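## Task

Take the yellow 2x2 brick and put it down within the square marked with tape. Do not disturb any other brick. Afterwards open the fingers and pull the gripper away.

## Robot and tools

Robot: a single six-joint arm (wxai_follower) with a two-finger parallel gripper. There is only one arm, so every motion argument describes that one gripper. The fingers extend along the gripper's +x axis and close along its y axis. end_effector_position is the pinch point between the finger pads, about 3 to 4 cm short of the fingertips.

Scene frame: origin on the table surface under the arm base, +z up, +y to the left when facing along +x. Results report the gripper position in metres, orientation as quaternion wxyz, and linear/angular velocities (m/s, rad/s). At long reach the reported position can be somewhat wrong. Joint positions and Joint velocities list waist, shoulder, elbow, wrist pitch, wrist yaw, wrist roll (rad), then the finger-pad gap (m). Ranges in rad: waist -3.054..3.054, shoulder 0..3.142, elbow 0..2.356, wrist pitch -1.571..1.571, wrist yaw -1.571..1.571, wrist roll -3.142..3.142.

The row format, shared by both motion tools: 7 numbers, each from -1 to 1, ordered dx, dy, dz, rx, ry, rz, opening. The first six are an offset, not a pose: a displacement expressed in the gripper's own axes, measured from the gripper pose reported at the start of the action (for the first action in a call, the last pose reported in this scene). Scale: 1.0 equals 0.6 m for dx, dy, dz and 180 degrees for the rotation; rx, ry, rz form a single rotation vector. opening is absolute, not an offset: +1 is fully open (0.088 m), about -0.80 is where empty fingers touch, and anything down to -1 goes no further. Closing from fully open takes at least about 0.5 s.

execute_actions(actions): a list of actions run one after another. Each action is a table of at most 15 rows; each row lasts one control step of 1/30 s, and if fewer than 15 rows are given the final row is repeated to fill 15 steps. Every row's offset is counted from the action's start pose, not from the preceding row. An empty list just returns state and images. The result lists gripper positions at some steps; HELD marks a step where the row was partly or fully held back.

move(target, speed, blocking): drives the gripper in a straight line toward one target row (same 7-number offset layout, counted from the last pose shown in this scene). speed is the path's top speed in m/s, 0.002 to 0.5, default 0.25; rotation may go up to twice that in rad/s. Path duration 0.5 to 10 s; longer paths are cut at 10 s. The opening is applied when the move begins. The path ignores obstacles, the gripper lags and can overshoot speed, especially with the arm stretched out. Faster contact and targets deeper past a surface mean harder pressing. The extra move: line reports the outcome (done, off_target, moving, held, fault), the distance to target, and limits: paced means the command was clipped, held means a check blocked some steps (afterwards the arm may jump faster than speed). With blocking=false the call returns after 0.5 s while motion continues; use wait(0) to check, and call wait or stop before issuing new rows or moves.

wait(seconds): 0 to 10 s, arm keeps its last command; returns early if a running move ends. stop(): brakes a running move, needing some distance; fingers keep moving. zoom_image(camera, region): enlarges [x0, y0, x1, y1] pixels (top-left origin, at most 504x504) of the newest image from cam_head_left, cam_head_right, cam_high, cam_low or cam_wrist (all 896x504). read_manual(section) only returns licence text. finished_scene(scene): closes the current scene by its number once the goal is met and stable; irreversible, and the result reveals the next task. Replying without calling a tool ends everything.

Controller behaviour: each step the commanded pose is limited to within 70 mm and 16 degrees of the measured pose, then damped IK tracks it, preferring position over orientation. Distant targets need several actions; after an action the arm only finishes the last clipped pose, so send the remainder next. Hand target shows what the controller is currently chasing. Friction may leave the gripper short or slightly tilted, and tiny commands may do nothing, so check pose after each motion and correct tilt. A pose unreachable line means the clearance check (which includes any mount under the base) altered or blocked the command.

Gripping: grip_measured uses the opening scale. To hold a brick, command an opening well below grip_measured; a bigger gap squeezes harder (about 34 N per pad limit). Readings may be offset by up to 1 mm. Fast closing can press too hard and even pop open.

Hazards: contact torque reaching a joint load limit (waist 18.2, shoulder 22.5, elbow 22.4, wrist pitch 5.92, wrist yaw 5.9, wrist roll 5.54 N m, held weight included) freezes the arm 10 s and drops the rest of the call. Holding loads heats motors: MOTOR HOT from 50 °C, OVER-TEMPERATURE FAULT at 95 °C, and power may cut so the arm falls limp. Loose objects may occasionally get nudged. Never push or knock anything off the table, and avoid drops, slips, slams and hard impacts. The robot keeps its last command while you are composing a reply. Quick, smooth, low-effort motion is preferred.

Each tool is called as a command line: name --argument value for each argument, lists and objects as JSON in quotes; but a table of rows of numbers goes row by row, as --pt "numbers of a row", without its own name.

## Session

execute_actions --actions '[]'

Scene clock: 0.00 s.
end_effector_position=(+0.4676, +0.0703, +0.3891) grip_measured=+0.835 end_effector_quat_wxyz=(+0.931, +0.011, +0.131, +0.341) end_effector_velocity=(+0.001, +0.001, -0.005) end_effector_angular_velocity=(-0.020, -0.004, +0.013)
Joint positions: [ 0.603  2.029  1.695 -0.364  0.241 -0.505  0.08 ]
Joint velocities: [-0.007  0.002 -0.002 -0.007 -0.007 -0.022 -0.   ]
Motor temperatures (°C, as the motors report them): [28 26 25 27 25 27]
Heat: hottest waist 28 °C (+0.0 °C/min).
Hand target: +0.468, +0.070, +0.389; +0.931, +0.011, +0.131, +0.341

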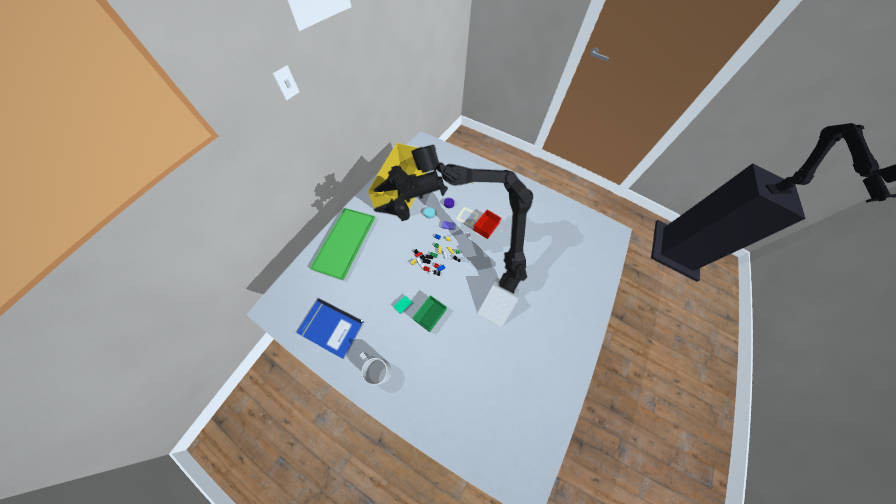

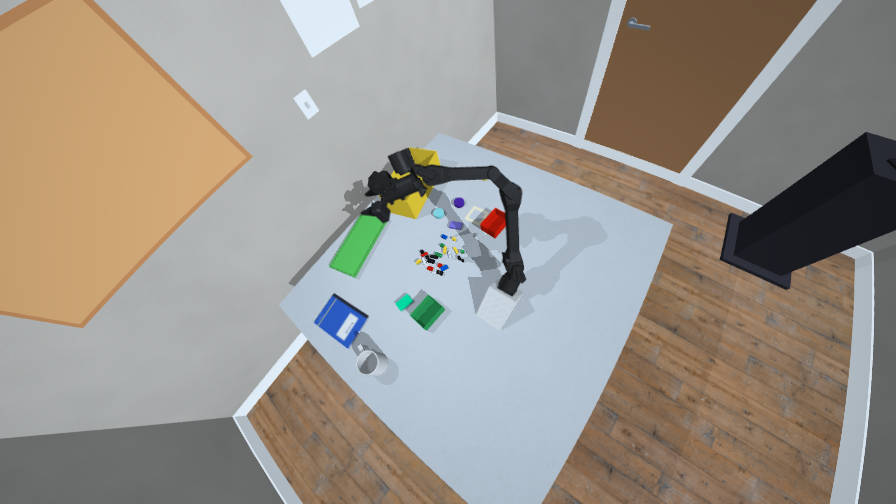

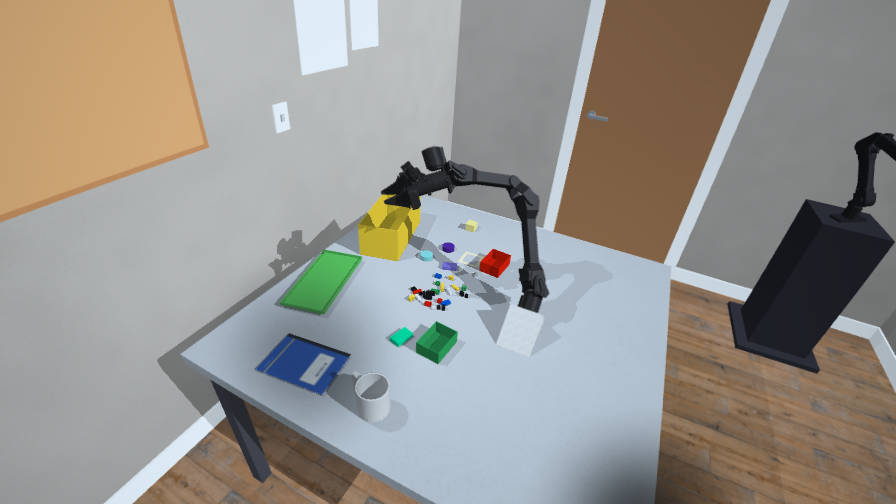

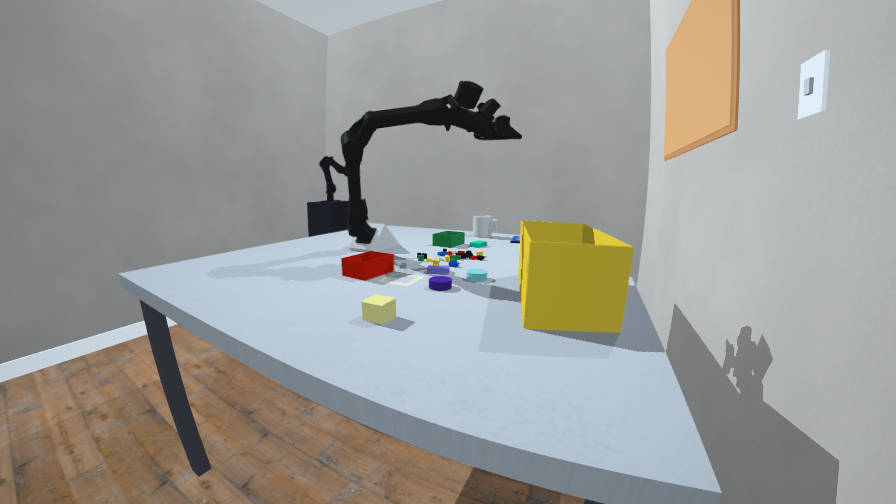

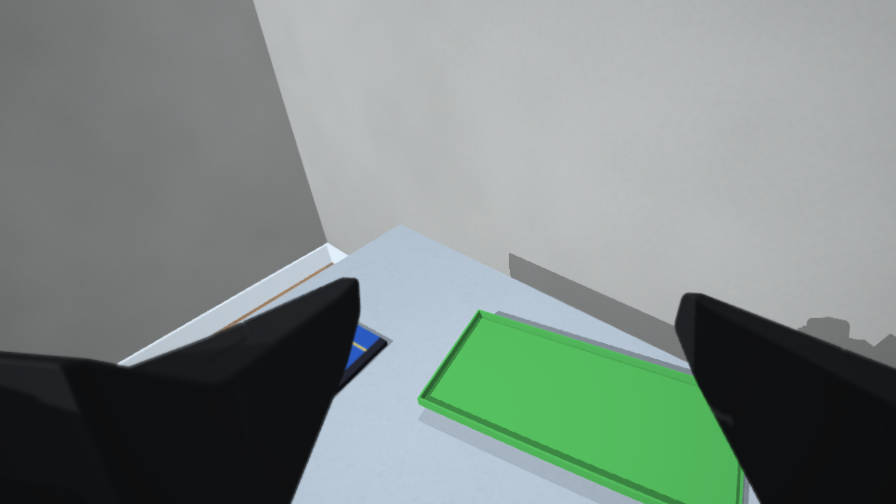

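zoom_image --camera "cam_high" --region '[390, 235, 520, 320]'

zoom_image --camera "cam_head_left" --region '[400, 200, 510, 285]'

Region (390, 235, 520, 320) of cam_high's 896x504 image, scaled by 3.877, with more detail than that image has; it fills the top 330 rows of this view, and the rest is white.

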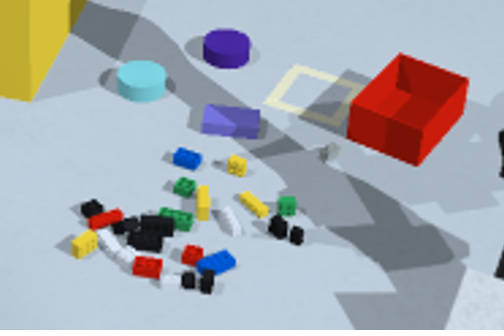

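Region (400, 200, 510, 285) of cam_head_left's 896x504 image, scaled by 4.582, with more detail than that image has; it fills the top 389 rows of this view, and the rest is white.

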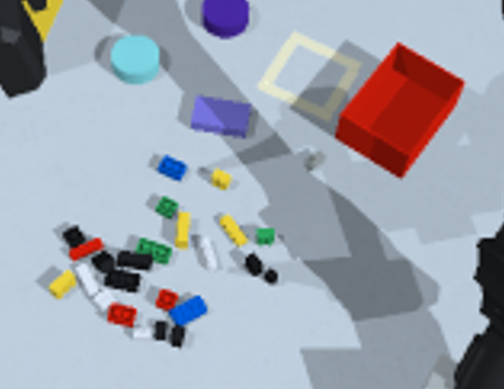

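move --target '[-0.239, -0.099, -0.512, 0.1623, 0.3933, -0.1731, 0.2]' --speed 0.3

Scene clock: 3.40 s.
end_effector_position=(+0.3255, -0.0886, +0.1231) grip_measured=+0.200 end_effector_quat_wxyz=(+0.713, +0.002, +0.702, +0.004) end_effector_velocity=(-0.002, +0.001, +0.000) end_effector_angular_velocity=(+0.019, +0.013, +0.022)
Joint positions: [ 0.286  1.935  1.43  -1.366  0.788  0.439  0.049]
Joint velocities: [-0.002 -0.002  0.002 -0.007 -0.022 -0.022 -0.   ]
Motor temperatures (°C, as the motors report them): [29 26 26 27 25 27]
Heat: hottest waist 29 °C (+0.0 °C/min).
Hand target: +0.324, -0.087, +0.119; +0.708, -0.003, +0.706, +0.003
Off the commanded pose: 0.004 m, 1 deg.
move: done

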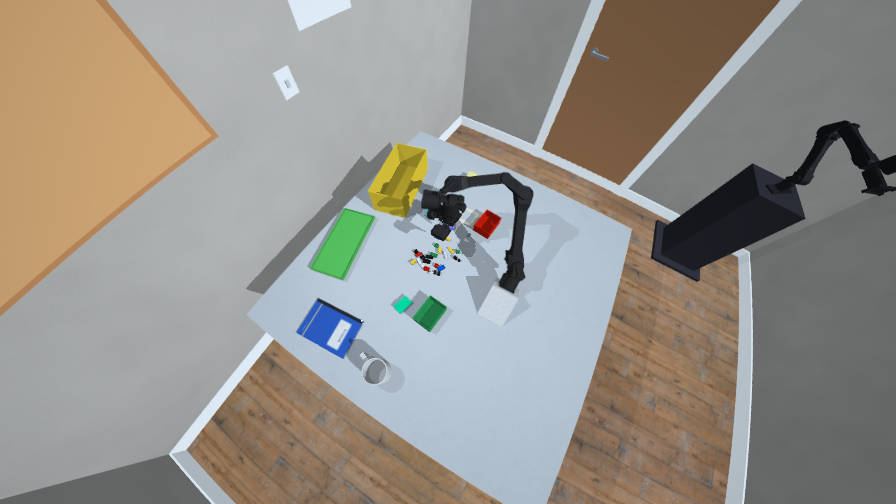

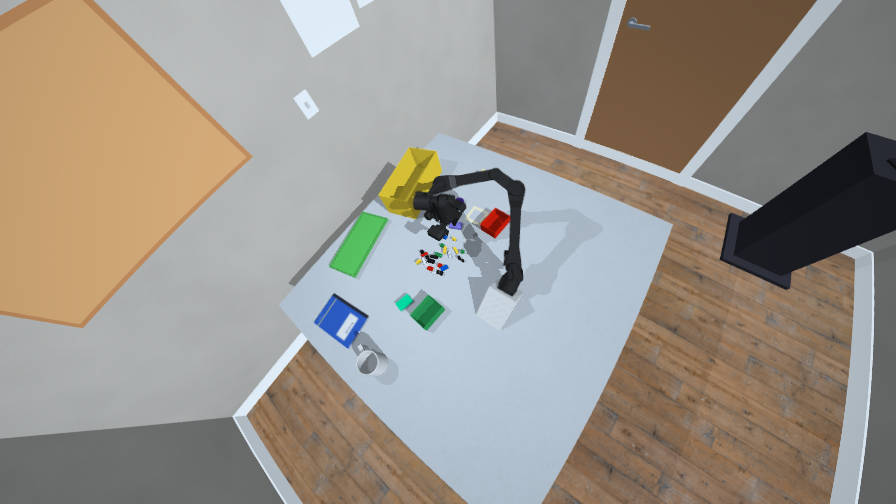

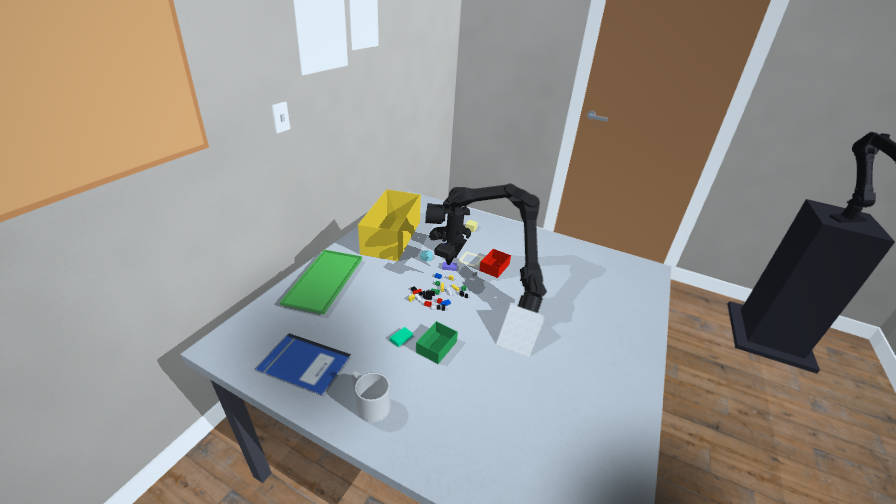

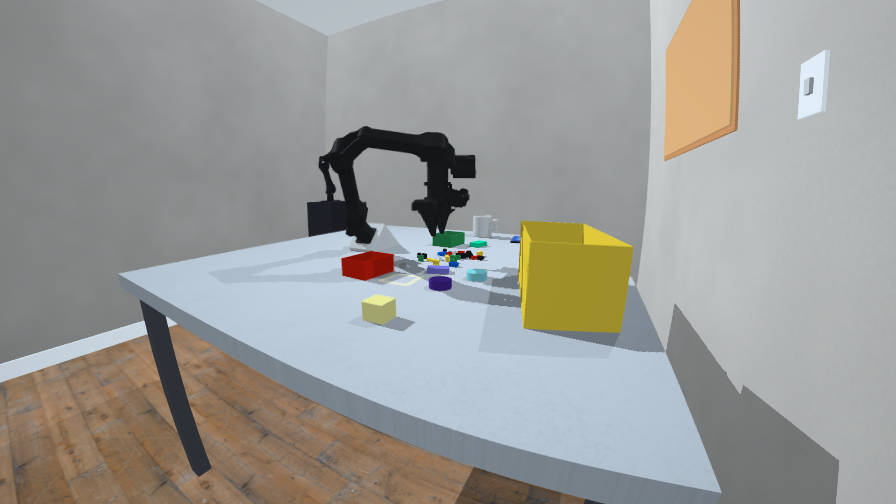

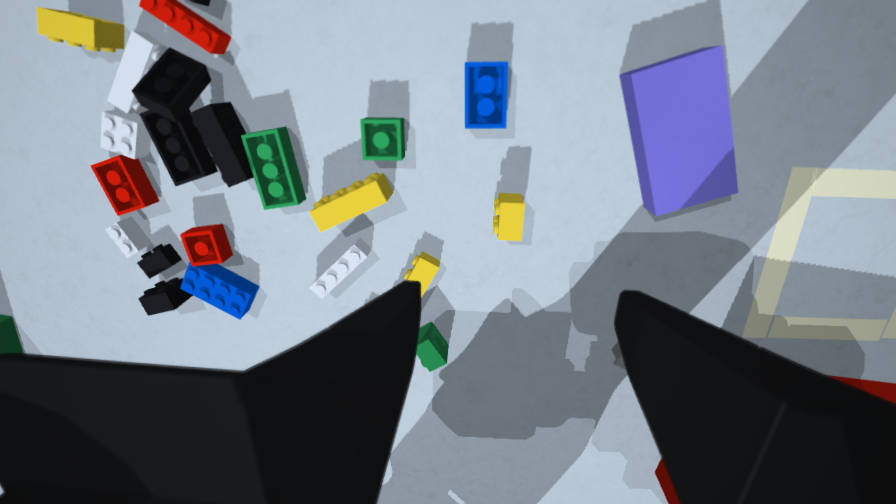

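move --target '[0.095, -0.005, 0.002, 0, 0, 0, -0.25]' --speed 0.1

Scene clock: 4.60 s.
end_effector_position=(+0.3287, -0.0884, +0.0661) grip_measured=-0.250 end_effector_quat_wxyz=(+0.711, +0.002, +0.703, +0.005) end_effector_velocity=(-0.001, -0.001, +0.001) end_effector_angular_velocity=(+0.009, -0.004, -0.003)
Joint positions: [ 0.16   1.928  1.269 -1.089  0.815  0.265  0.027]
Joint velocities: [-0.002 -0.012 -0.007  0.007 -0.007 -0.007 -0.   ]
Motor temperatures (°C, as the motors report them): [29 26 26 27 25 27]
Heat: hottest waist 29 °C (+0.0 °C/min).
Hand target: +0.327, -0.091, +0.066; +0.712, +0.002, +0.702, +0.004
Off the commanded pose: 0.003 m, 0 deg.
move: done

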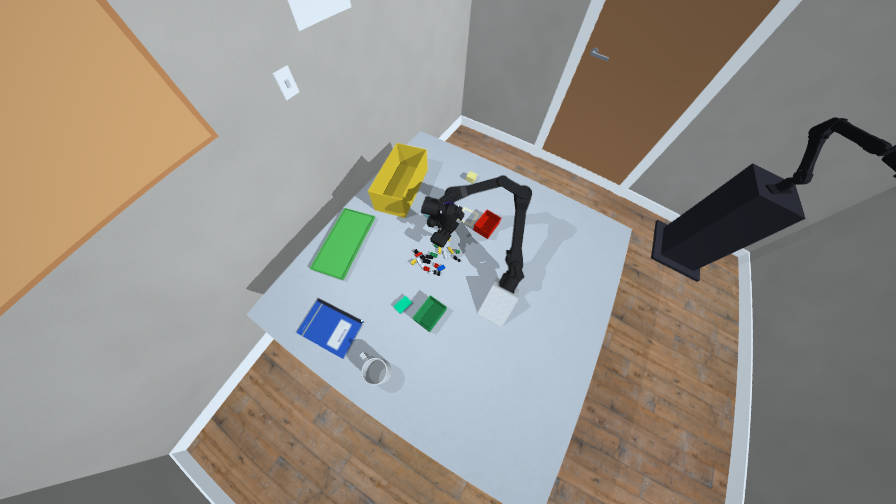

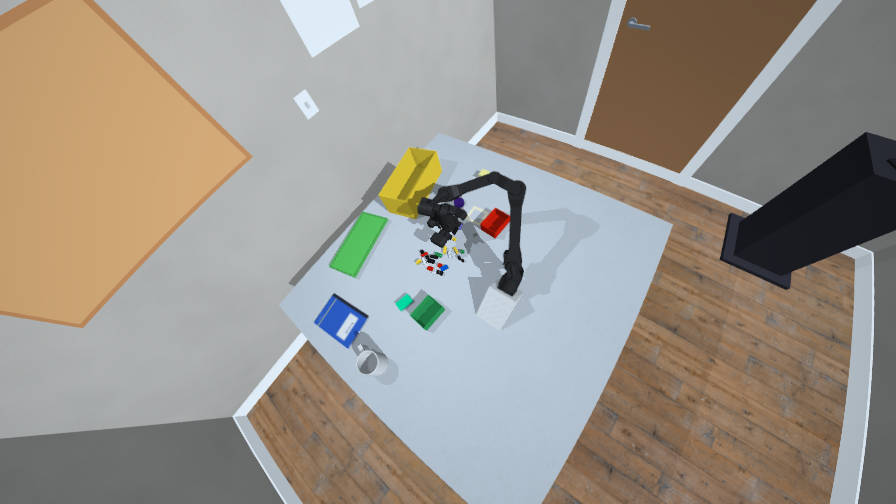

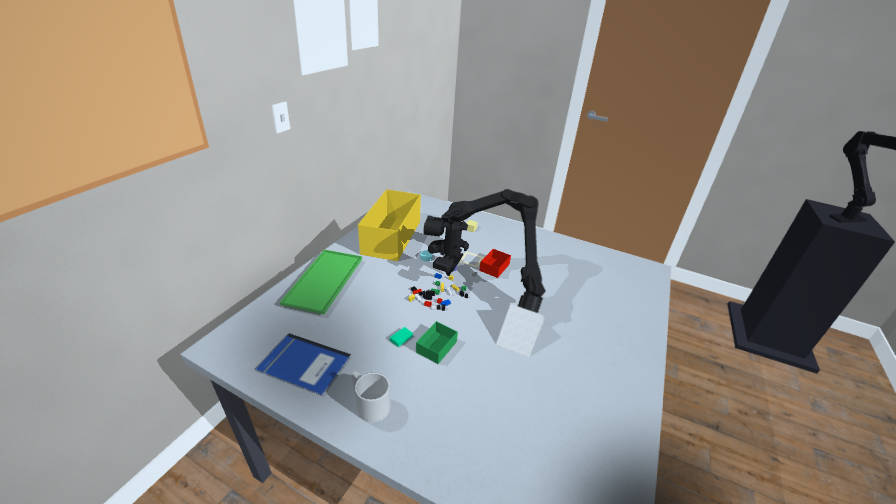

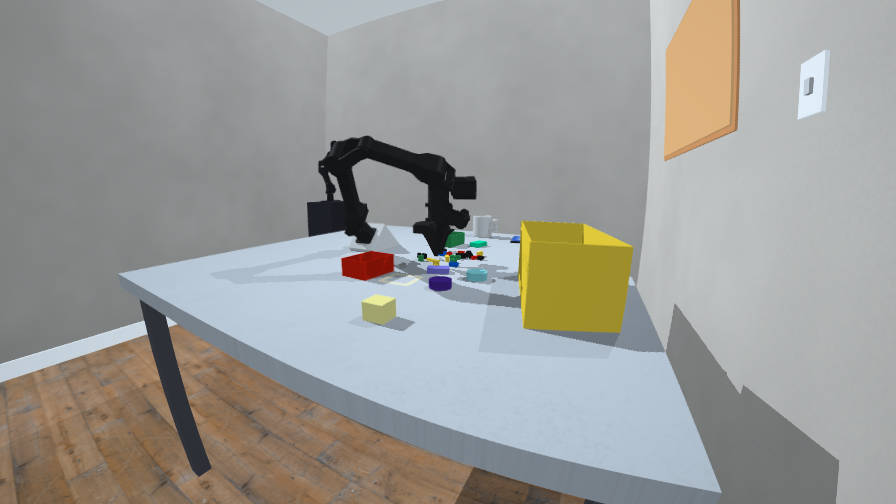

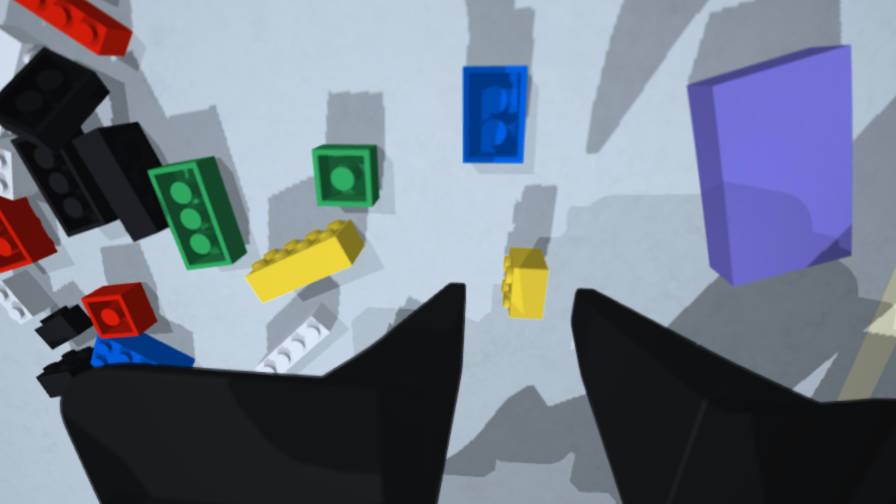

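move --target '[0.042, -0.011, -0.005, 0, 0, 0, -0.25]' --speed 0.04

zoom_image --camera "cam_low" --region '[380, 215, 500, 290]'

Scene clock: 5.70 s.
end_effector_position=(+0.3273, -0.0919, +0.0408) grip_measured=-0.250 end_effector_quat_wxyz=(+0.710, +0.003, +0.704, +0.007) end_effector_velocity=(+0.000, +0.002, +0.001) end_effector_angular_velocity=(+0.023, -0.003, +0.026)
Joint positions: [ 0.096  1.92   1.199 -0.962  0.821  0.172  0.027]
Joint velocities: [-0.002 -0.007 -0.002  0.007 -0.022 -0.037 -0.   ]
Motor temperatures (°C, as the motors report them): [29 27 26 27 25 27]
Heat: hottest waist 29 °C (+10.5 °C/min).
Hand target: +0.326, -0.095, +0.041; +0.711, +0.002, +0.703, +0.005
Off the commanded pose: 0.003 m, 0 deg.
move: done

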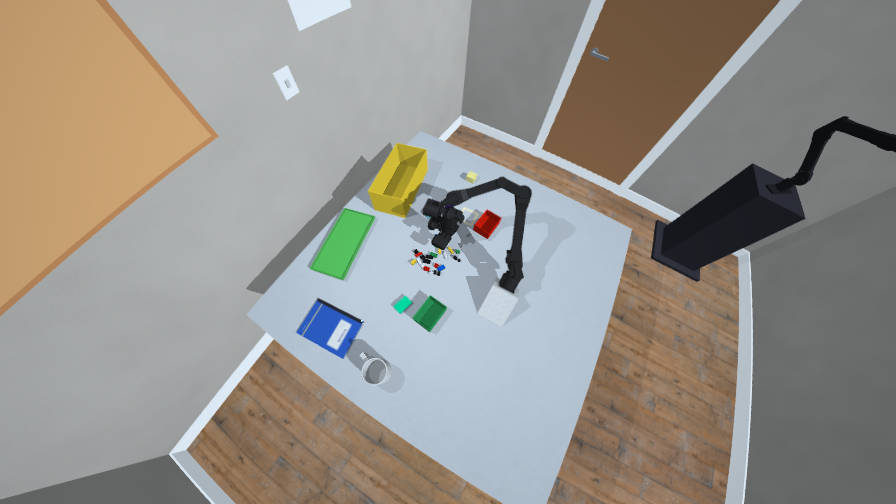

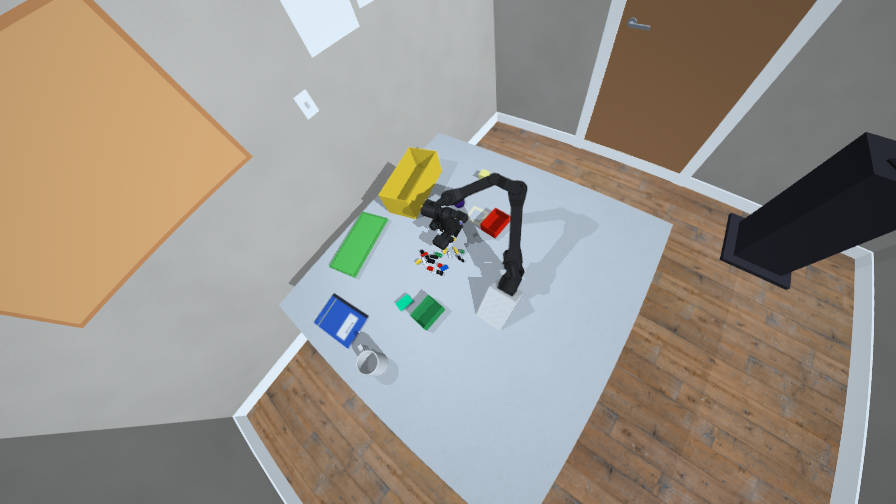

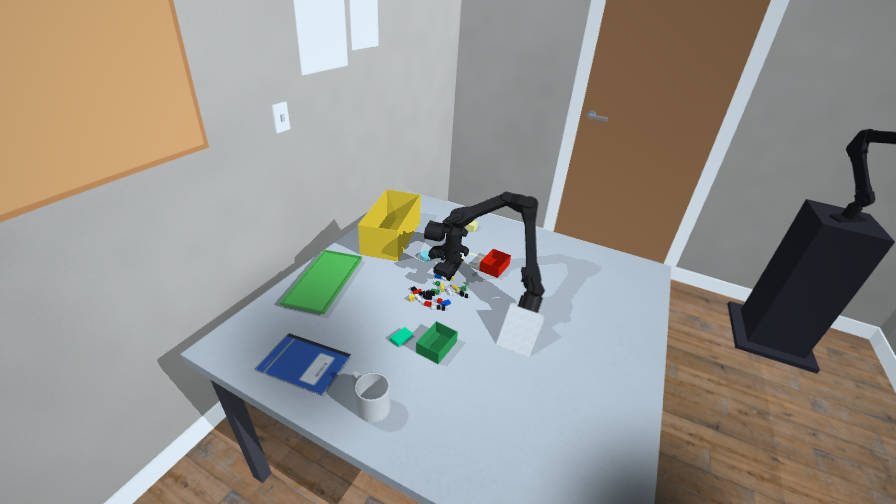

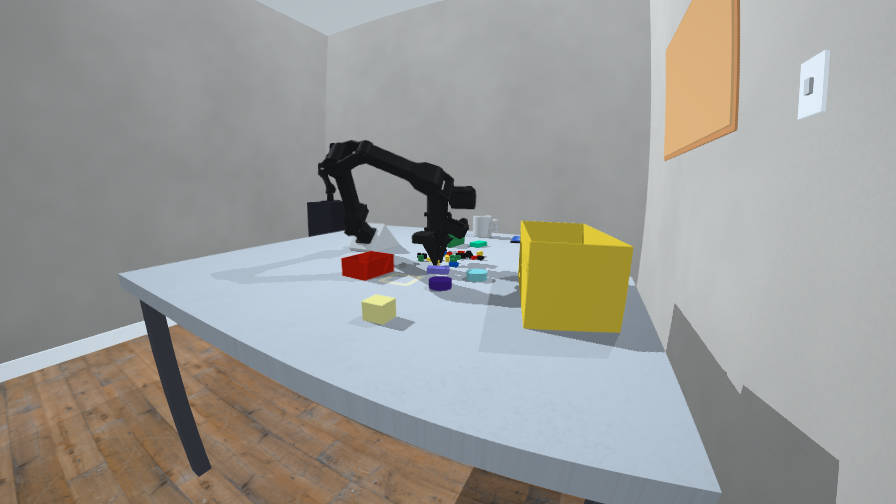

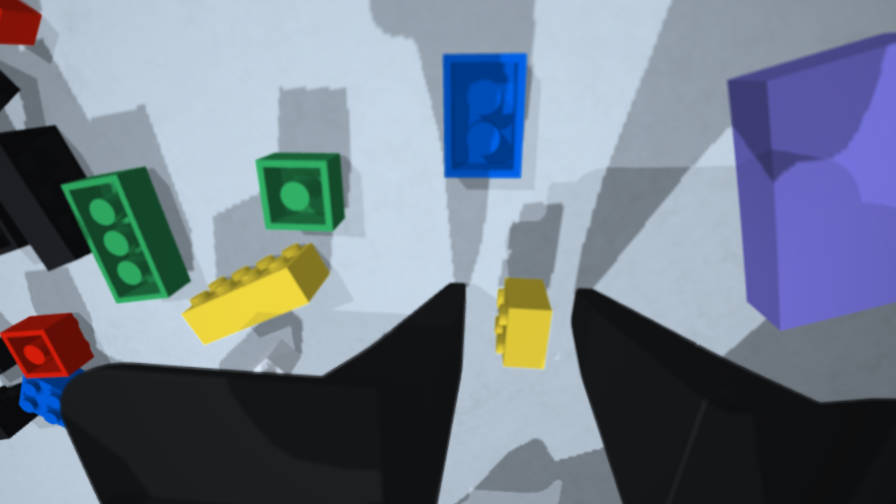

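Region (380, 215, 500, 290) of cam_low's 896x504 image, scaled by 4.200, with more detail than that image has; it fills the top 315 rows of this view, and the rest is white.

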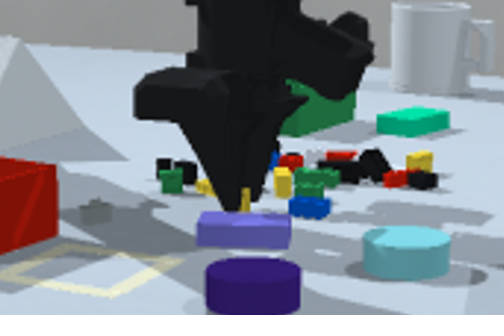

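execute_actions --actions '[[[0,0,0,0,0,0,-0.3],[0,0,0,0,0,0,-0.35],[0,0,0,0,0,0,-0.4],[0,0,0,0,0,0,-0.45],[0,0,0,0,0,0,-0.49],[0,0,0,0,0,0,-0.52],[0,0,0,0,0,0,-0.55],[0,0,0,0,0,0,-0.58],[0,0,0,0,0,0,-0.61],[0,0,0,0,0,0,-0.64],[0,0,0,0,0,0,-0.67],[0,0,0,0,0,0,-0.70],[0,0,0,0,0,0,-0.72]]]'

move --target '[-0.07, 0, 0, 0, 0, 0, -0.73]' --speed 0.06

Scene clock: 12.00 s.
end_effector_position=(+0.3273, -0.0921, +0.0410) grip_measured=-0.597 end_effector_quat_wxyz=(+0.711, +0.003, +0.703, +0.007) end_effector_velocity=(-0.004, +0.001, -0.001) end_effector_angular_velocity=(+0.006, +0.011, +0.000)
Joint positions: [ 0.096  1.919  1.199 -0.961  0.821  0.171  0.01 ]
Joint velocities: [-0.002 -0.002 -0.007 -0.007 -0.007  0.007 -0.   ]
Motor temperatures (°C, as the motors report them): [30 27 26 27 25 27]
Heat: hottest waist 30 °C (+10.0 °C/min).
Hand target: +0.327, -0.092, +0.041; +0.711, +0.003, +0.704, +0.007
Off the commanded pose: 0.000 m, 0 deg.
Step readings (end_effector_position):
0: (+0.3273, -0.0921, +0.0410)
1: (+0.3273, -0.0921, +0.0410)
2: (+0.3273, -0.0922, +0.0410)
4: (+0.3273, -0.0922, +0.0410)
8: (+0.3273, -0.0922, +0.0410)
15: end_effector_position above

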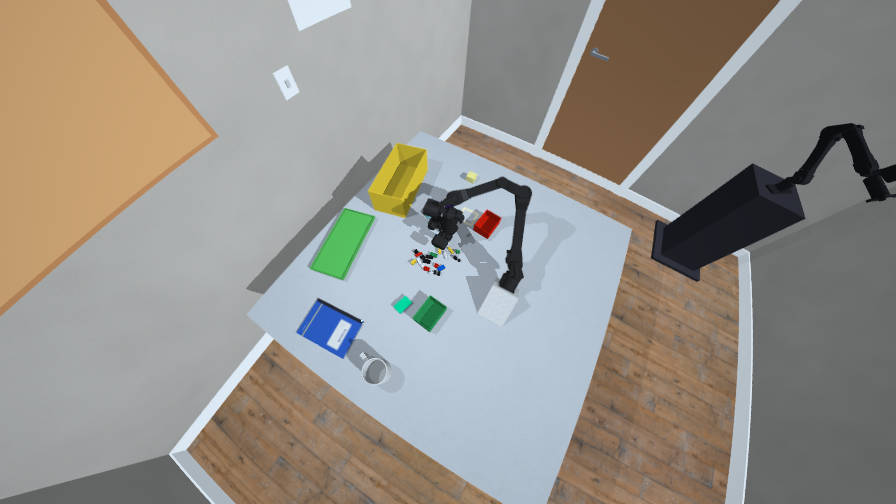

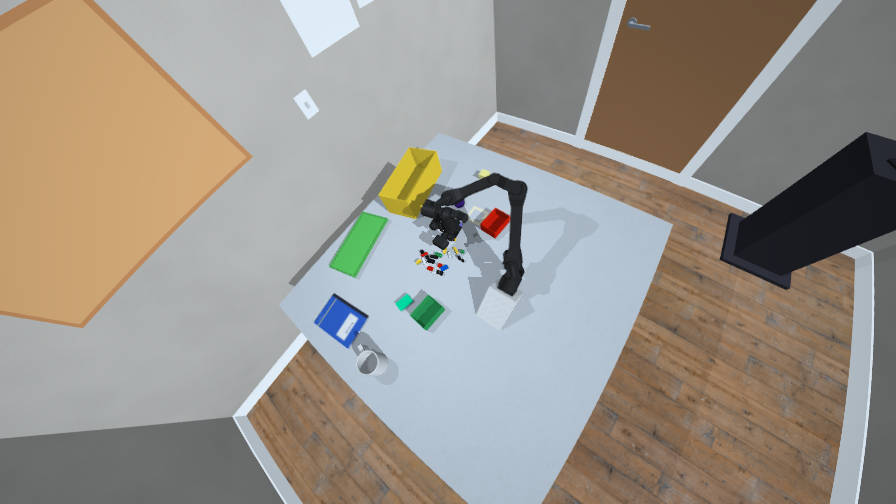

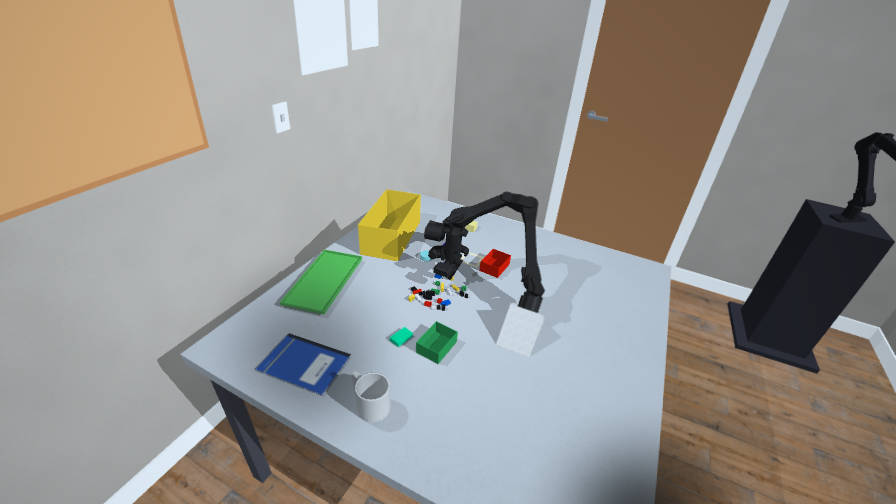

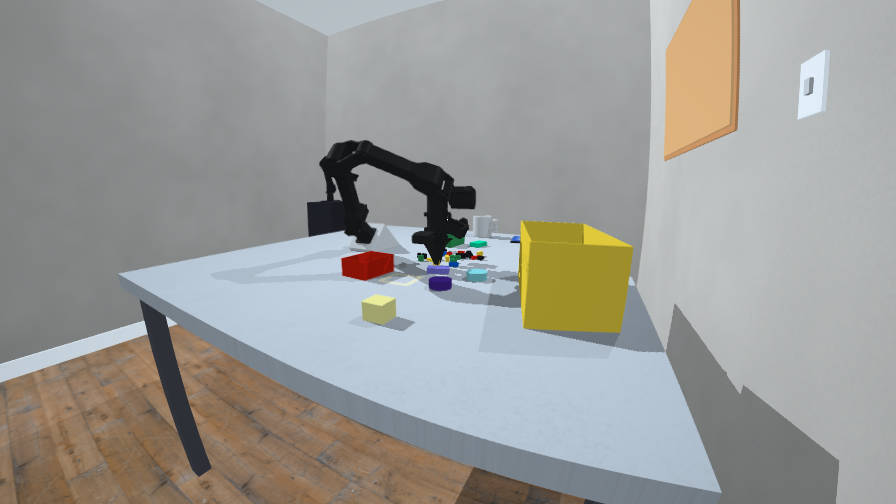

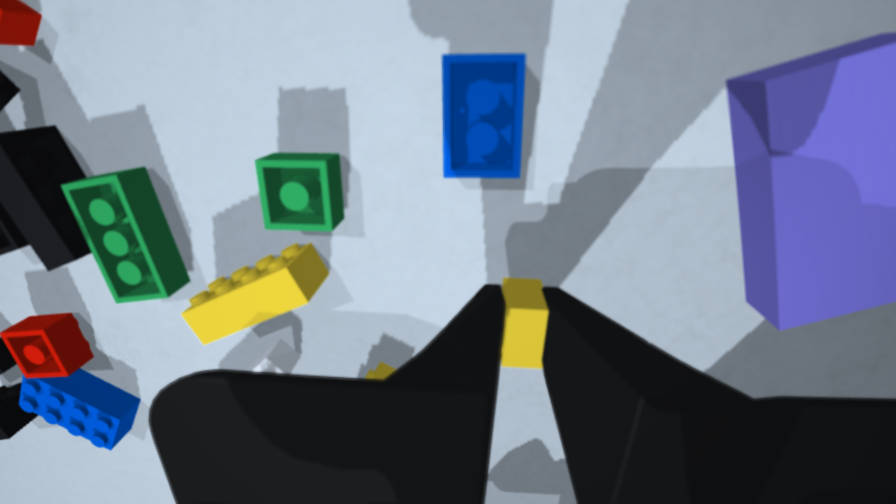

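Scene clock: 13.03 s.
end_effector_position=(+0.3257, -0.0918, +0.0803) grip_measured=-0.598 end_effector_quat_wxyz=(+0.709, -0.003, +0.705, +0.009) end_effector_velocity=(-0.005, +0.000, +0.000) end_effector_angular_velocity=(+0.017, +0.020, +0.004)
Joint positions: [ 0.187  1.919  1.305 -1.171  0.81   0.298  0.01 ]
Joint velocities: [-0.002 -0.007 -0.002 -0.022 -0.022  0.007 -0.   ]
Motor temperatures (°C, as the motors report them): [30 27 26 27 25 27]
Heat: hottest waist 30 °C (+9.2 °C/min).
Hand target: +0.327, -0.093, +0.083; +0.711, +0.003, +0.703, +0.007
Off the commanded pose: 0.003 m, 1 deg.
move: done

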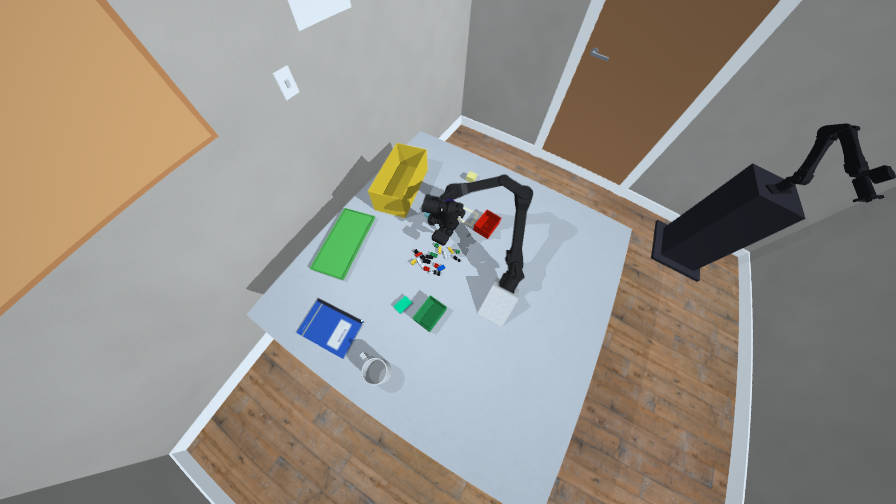

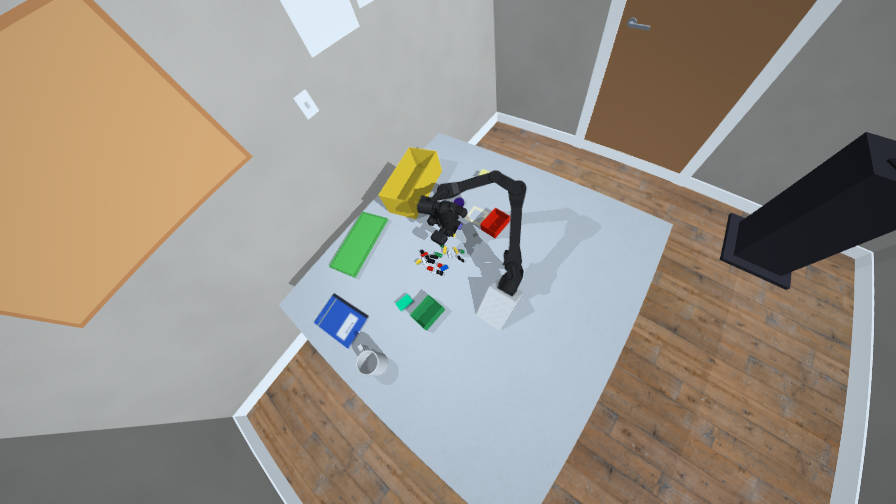

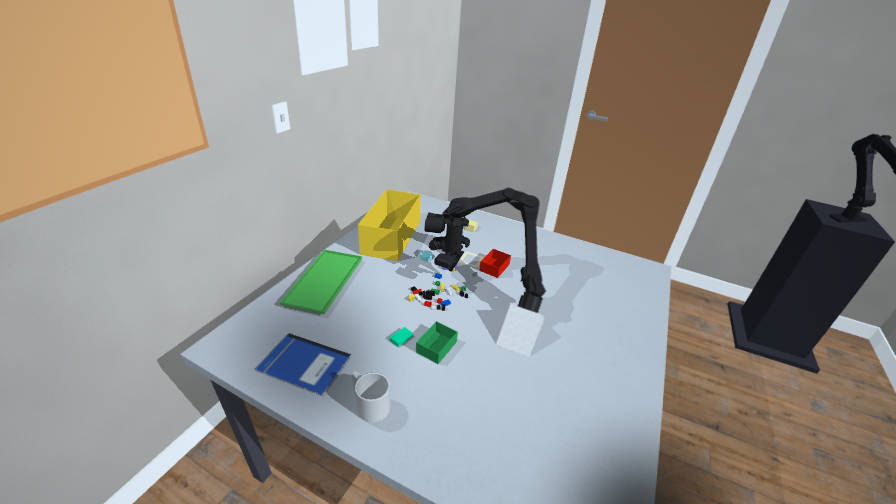

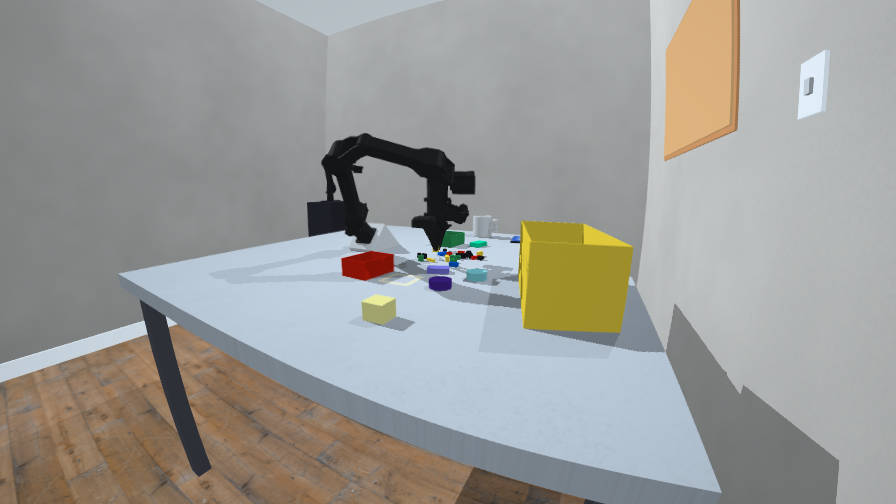

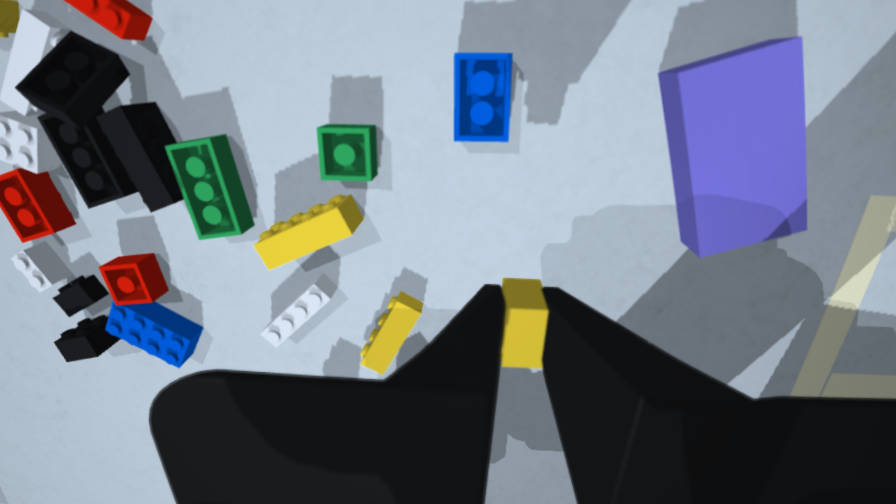

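move --target '[-0.03, -0.25, -0.03, 0, 0, 0, -0.73]' --speed 0.15

Scene clock: 14.60 s.
end_effector_position=(+0.3094, -0.2396, +0.0945) grip_measured=-0.598 end_effector_quat_wxyz=(+0.707, -0.005, +0.708, +0.010) end_effector_velocity=(-0.002, -0.002, -0.002) end_effector_angular_velocity=(-0.007, +0.011, +0.037)
Joint positions: [-0.086  1.684  1.5   -1.319  0.83  -0.099  0.01 ]
Joint velocities: [-0.007  0.002  0.002 -0.007  0.007 -0.037 -0.   ]
Motor temperatures (°C, as the motors report them): [31 28 26 27 25 27]
Heat: hottest waist 31 °C (+12.3 °C/min).
Hand target: +0.309, -0.242, +0.096; +0.708, -0.003, +0.706, +0.009
Off the commanded pose: 0.004 m, 0 deg.
move: done

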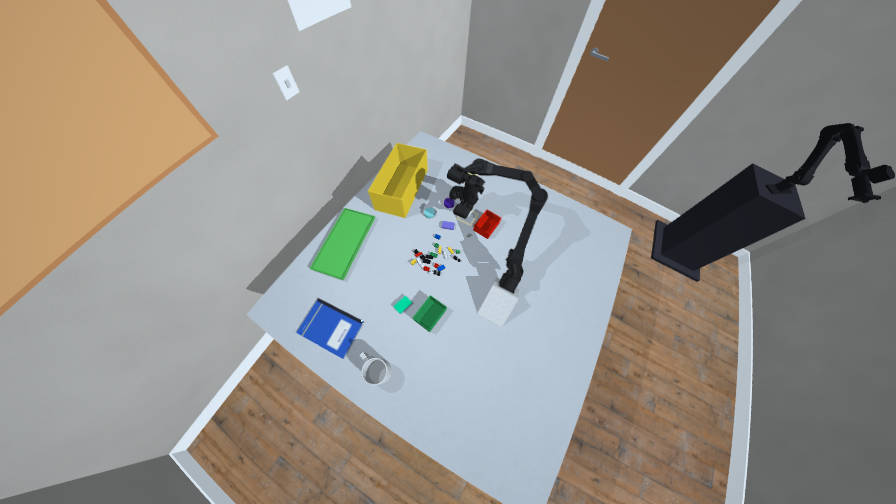

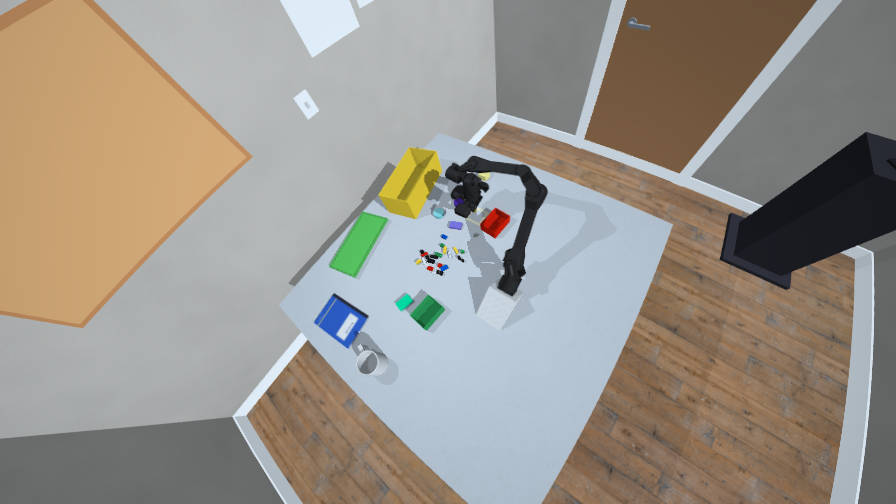

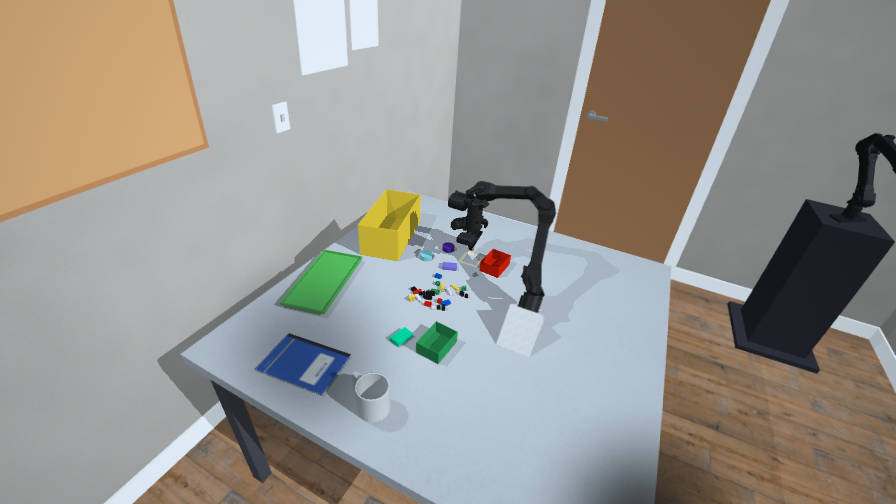

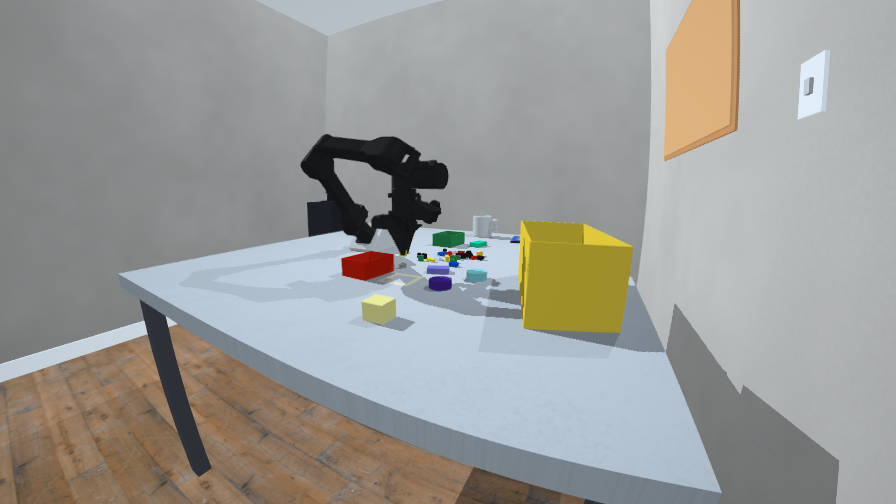

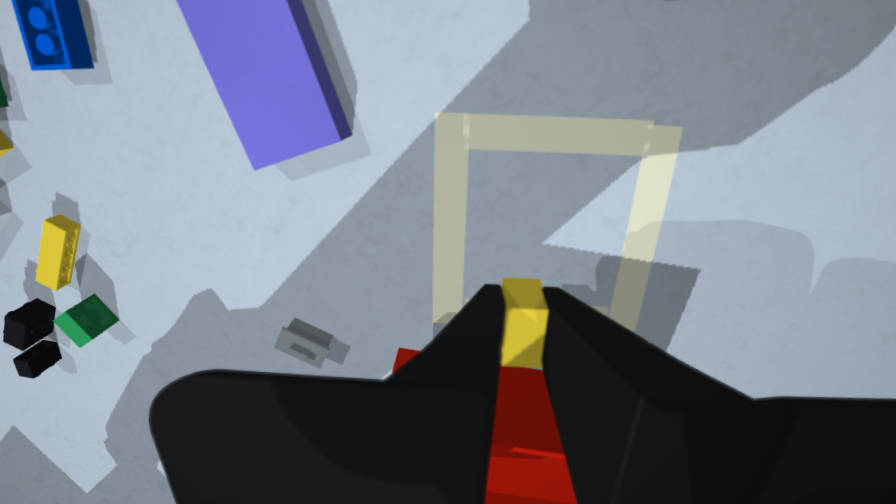

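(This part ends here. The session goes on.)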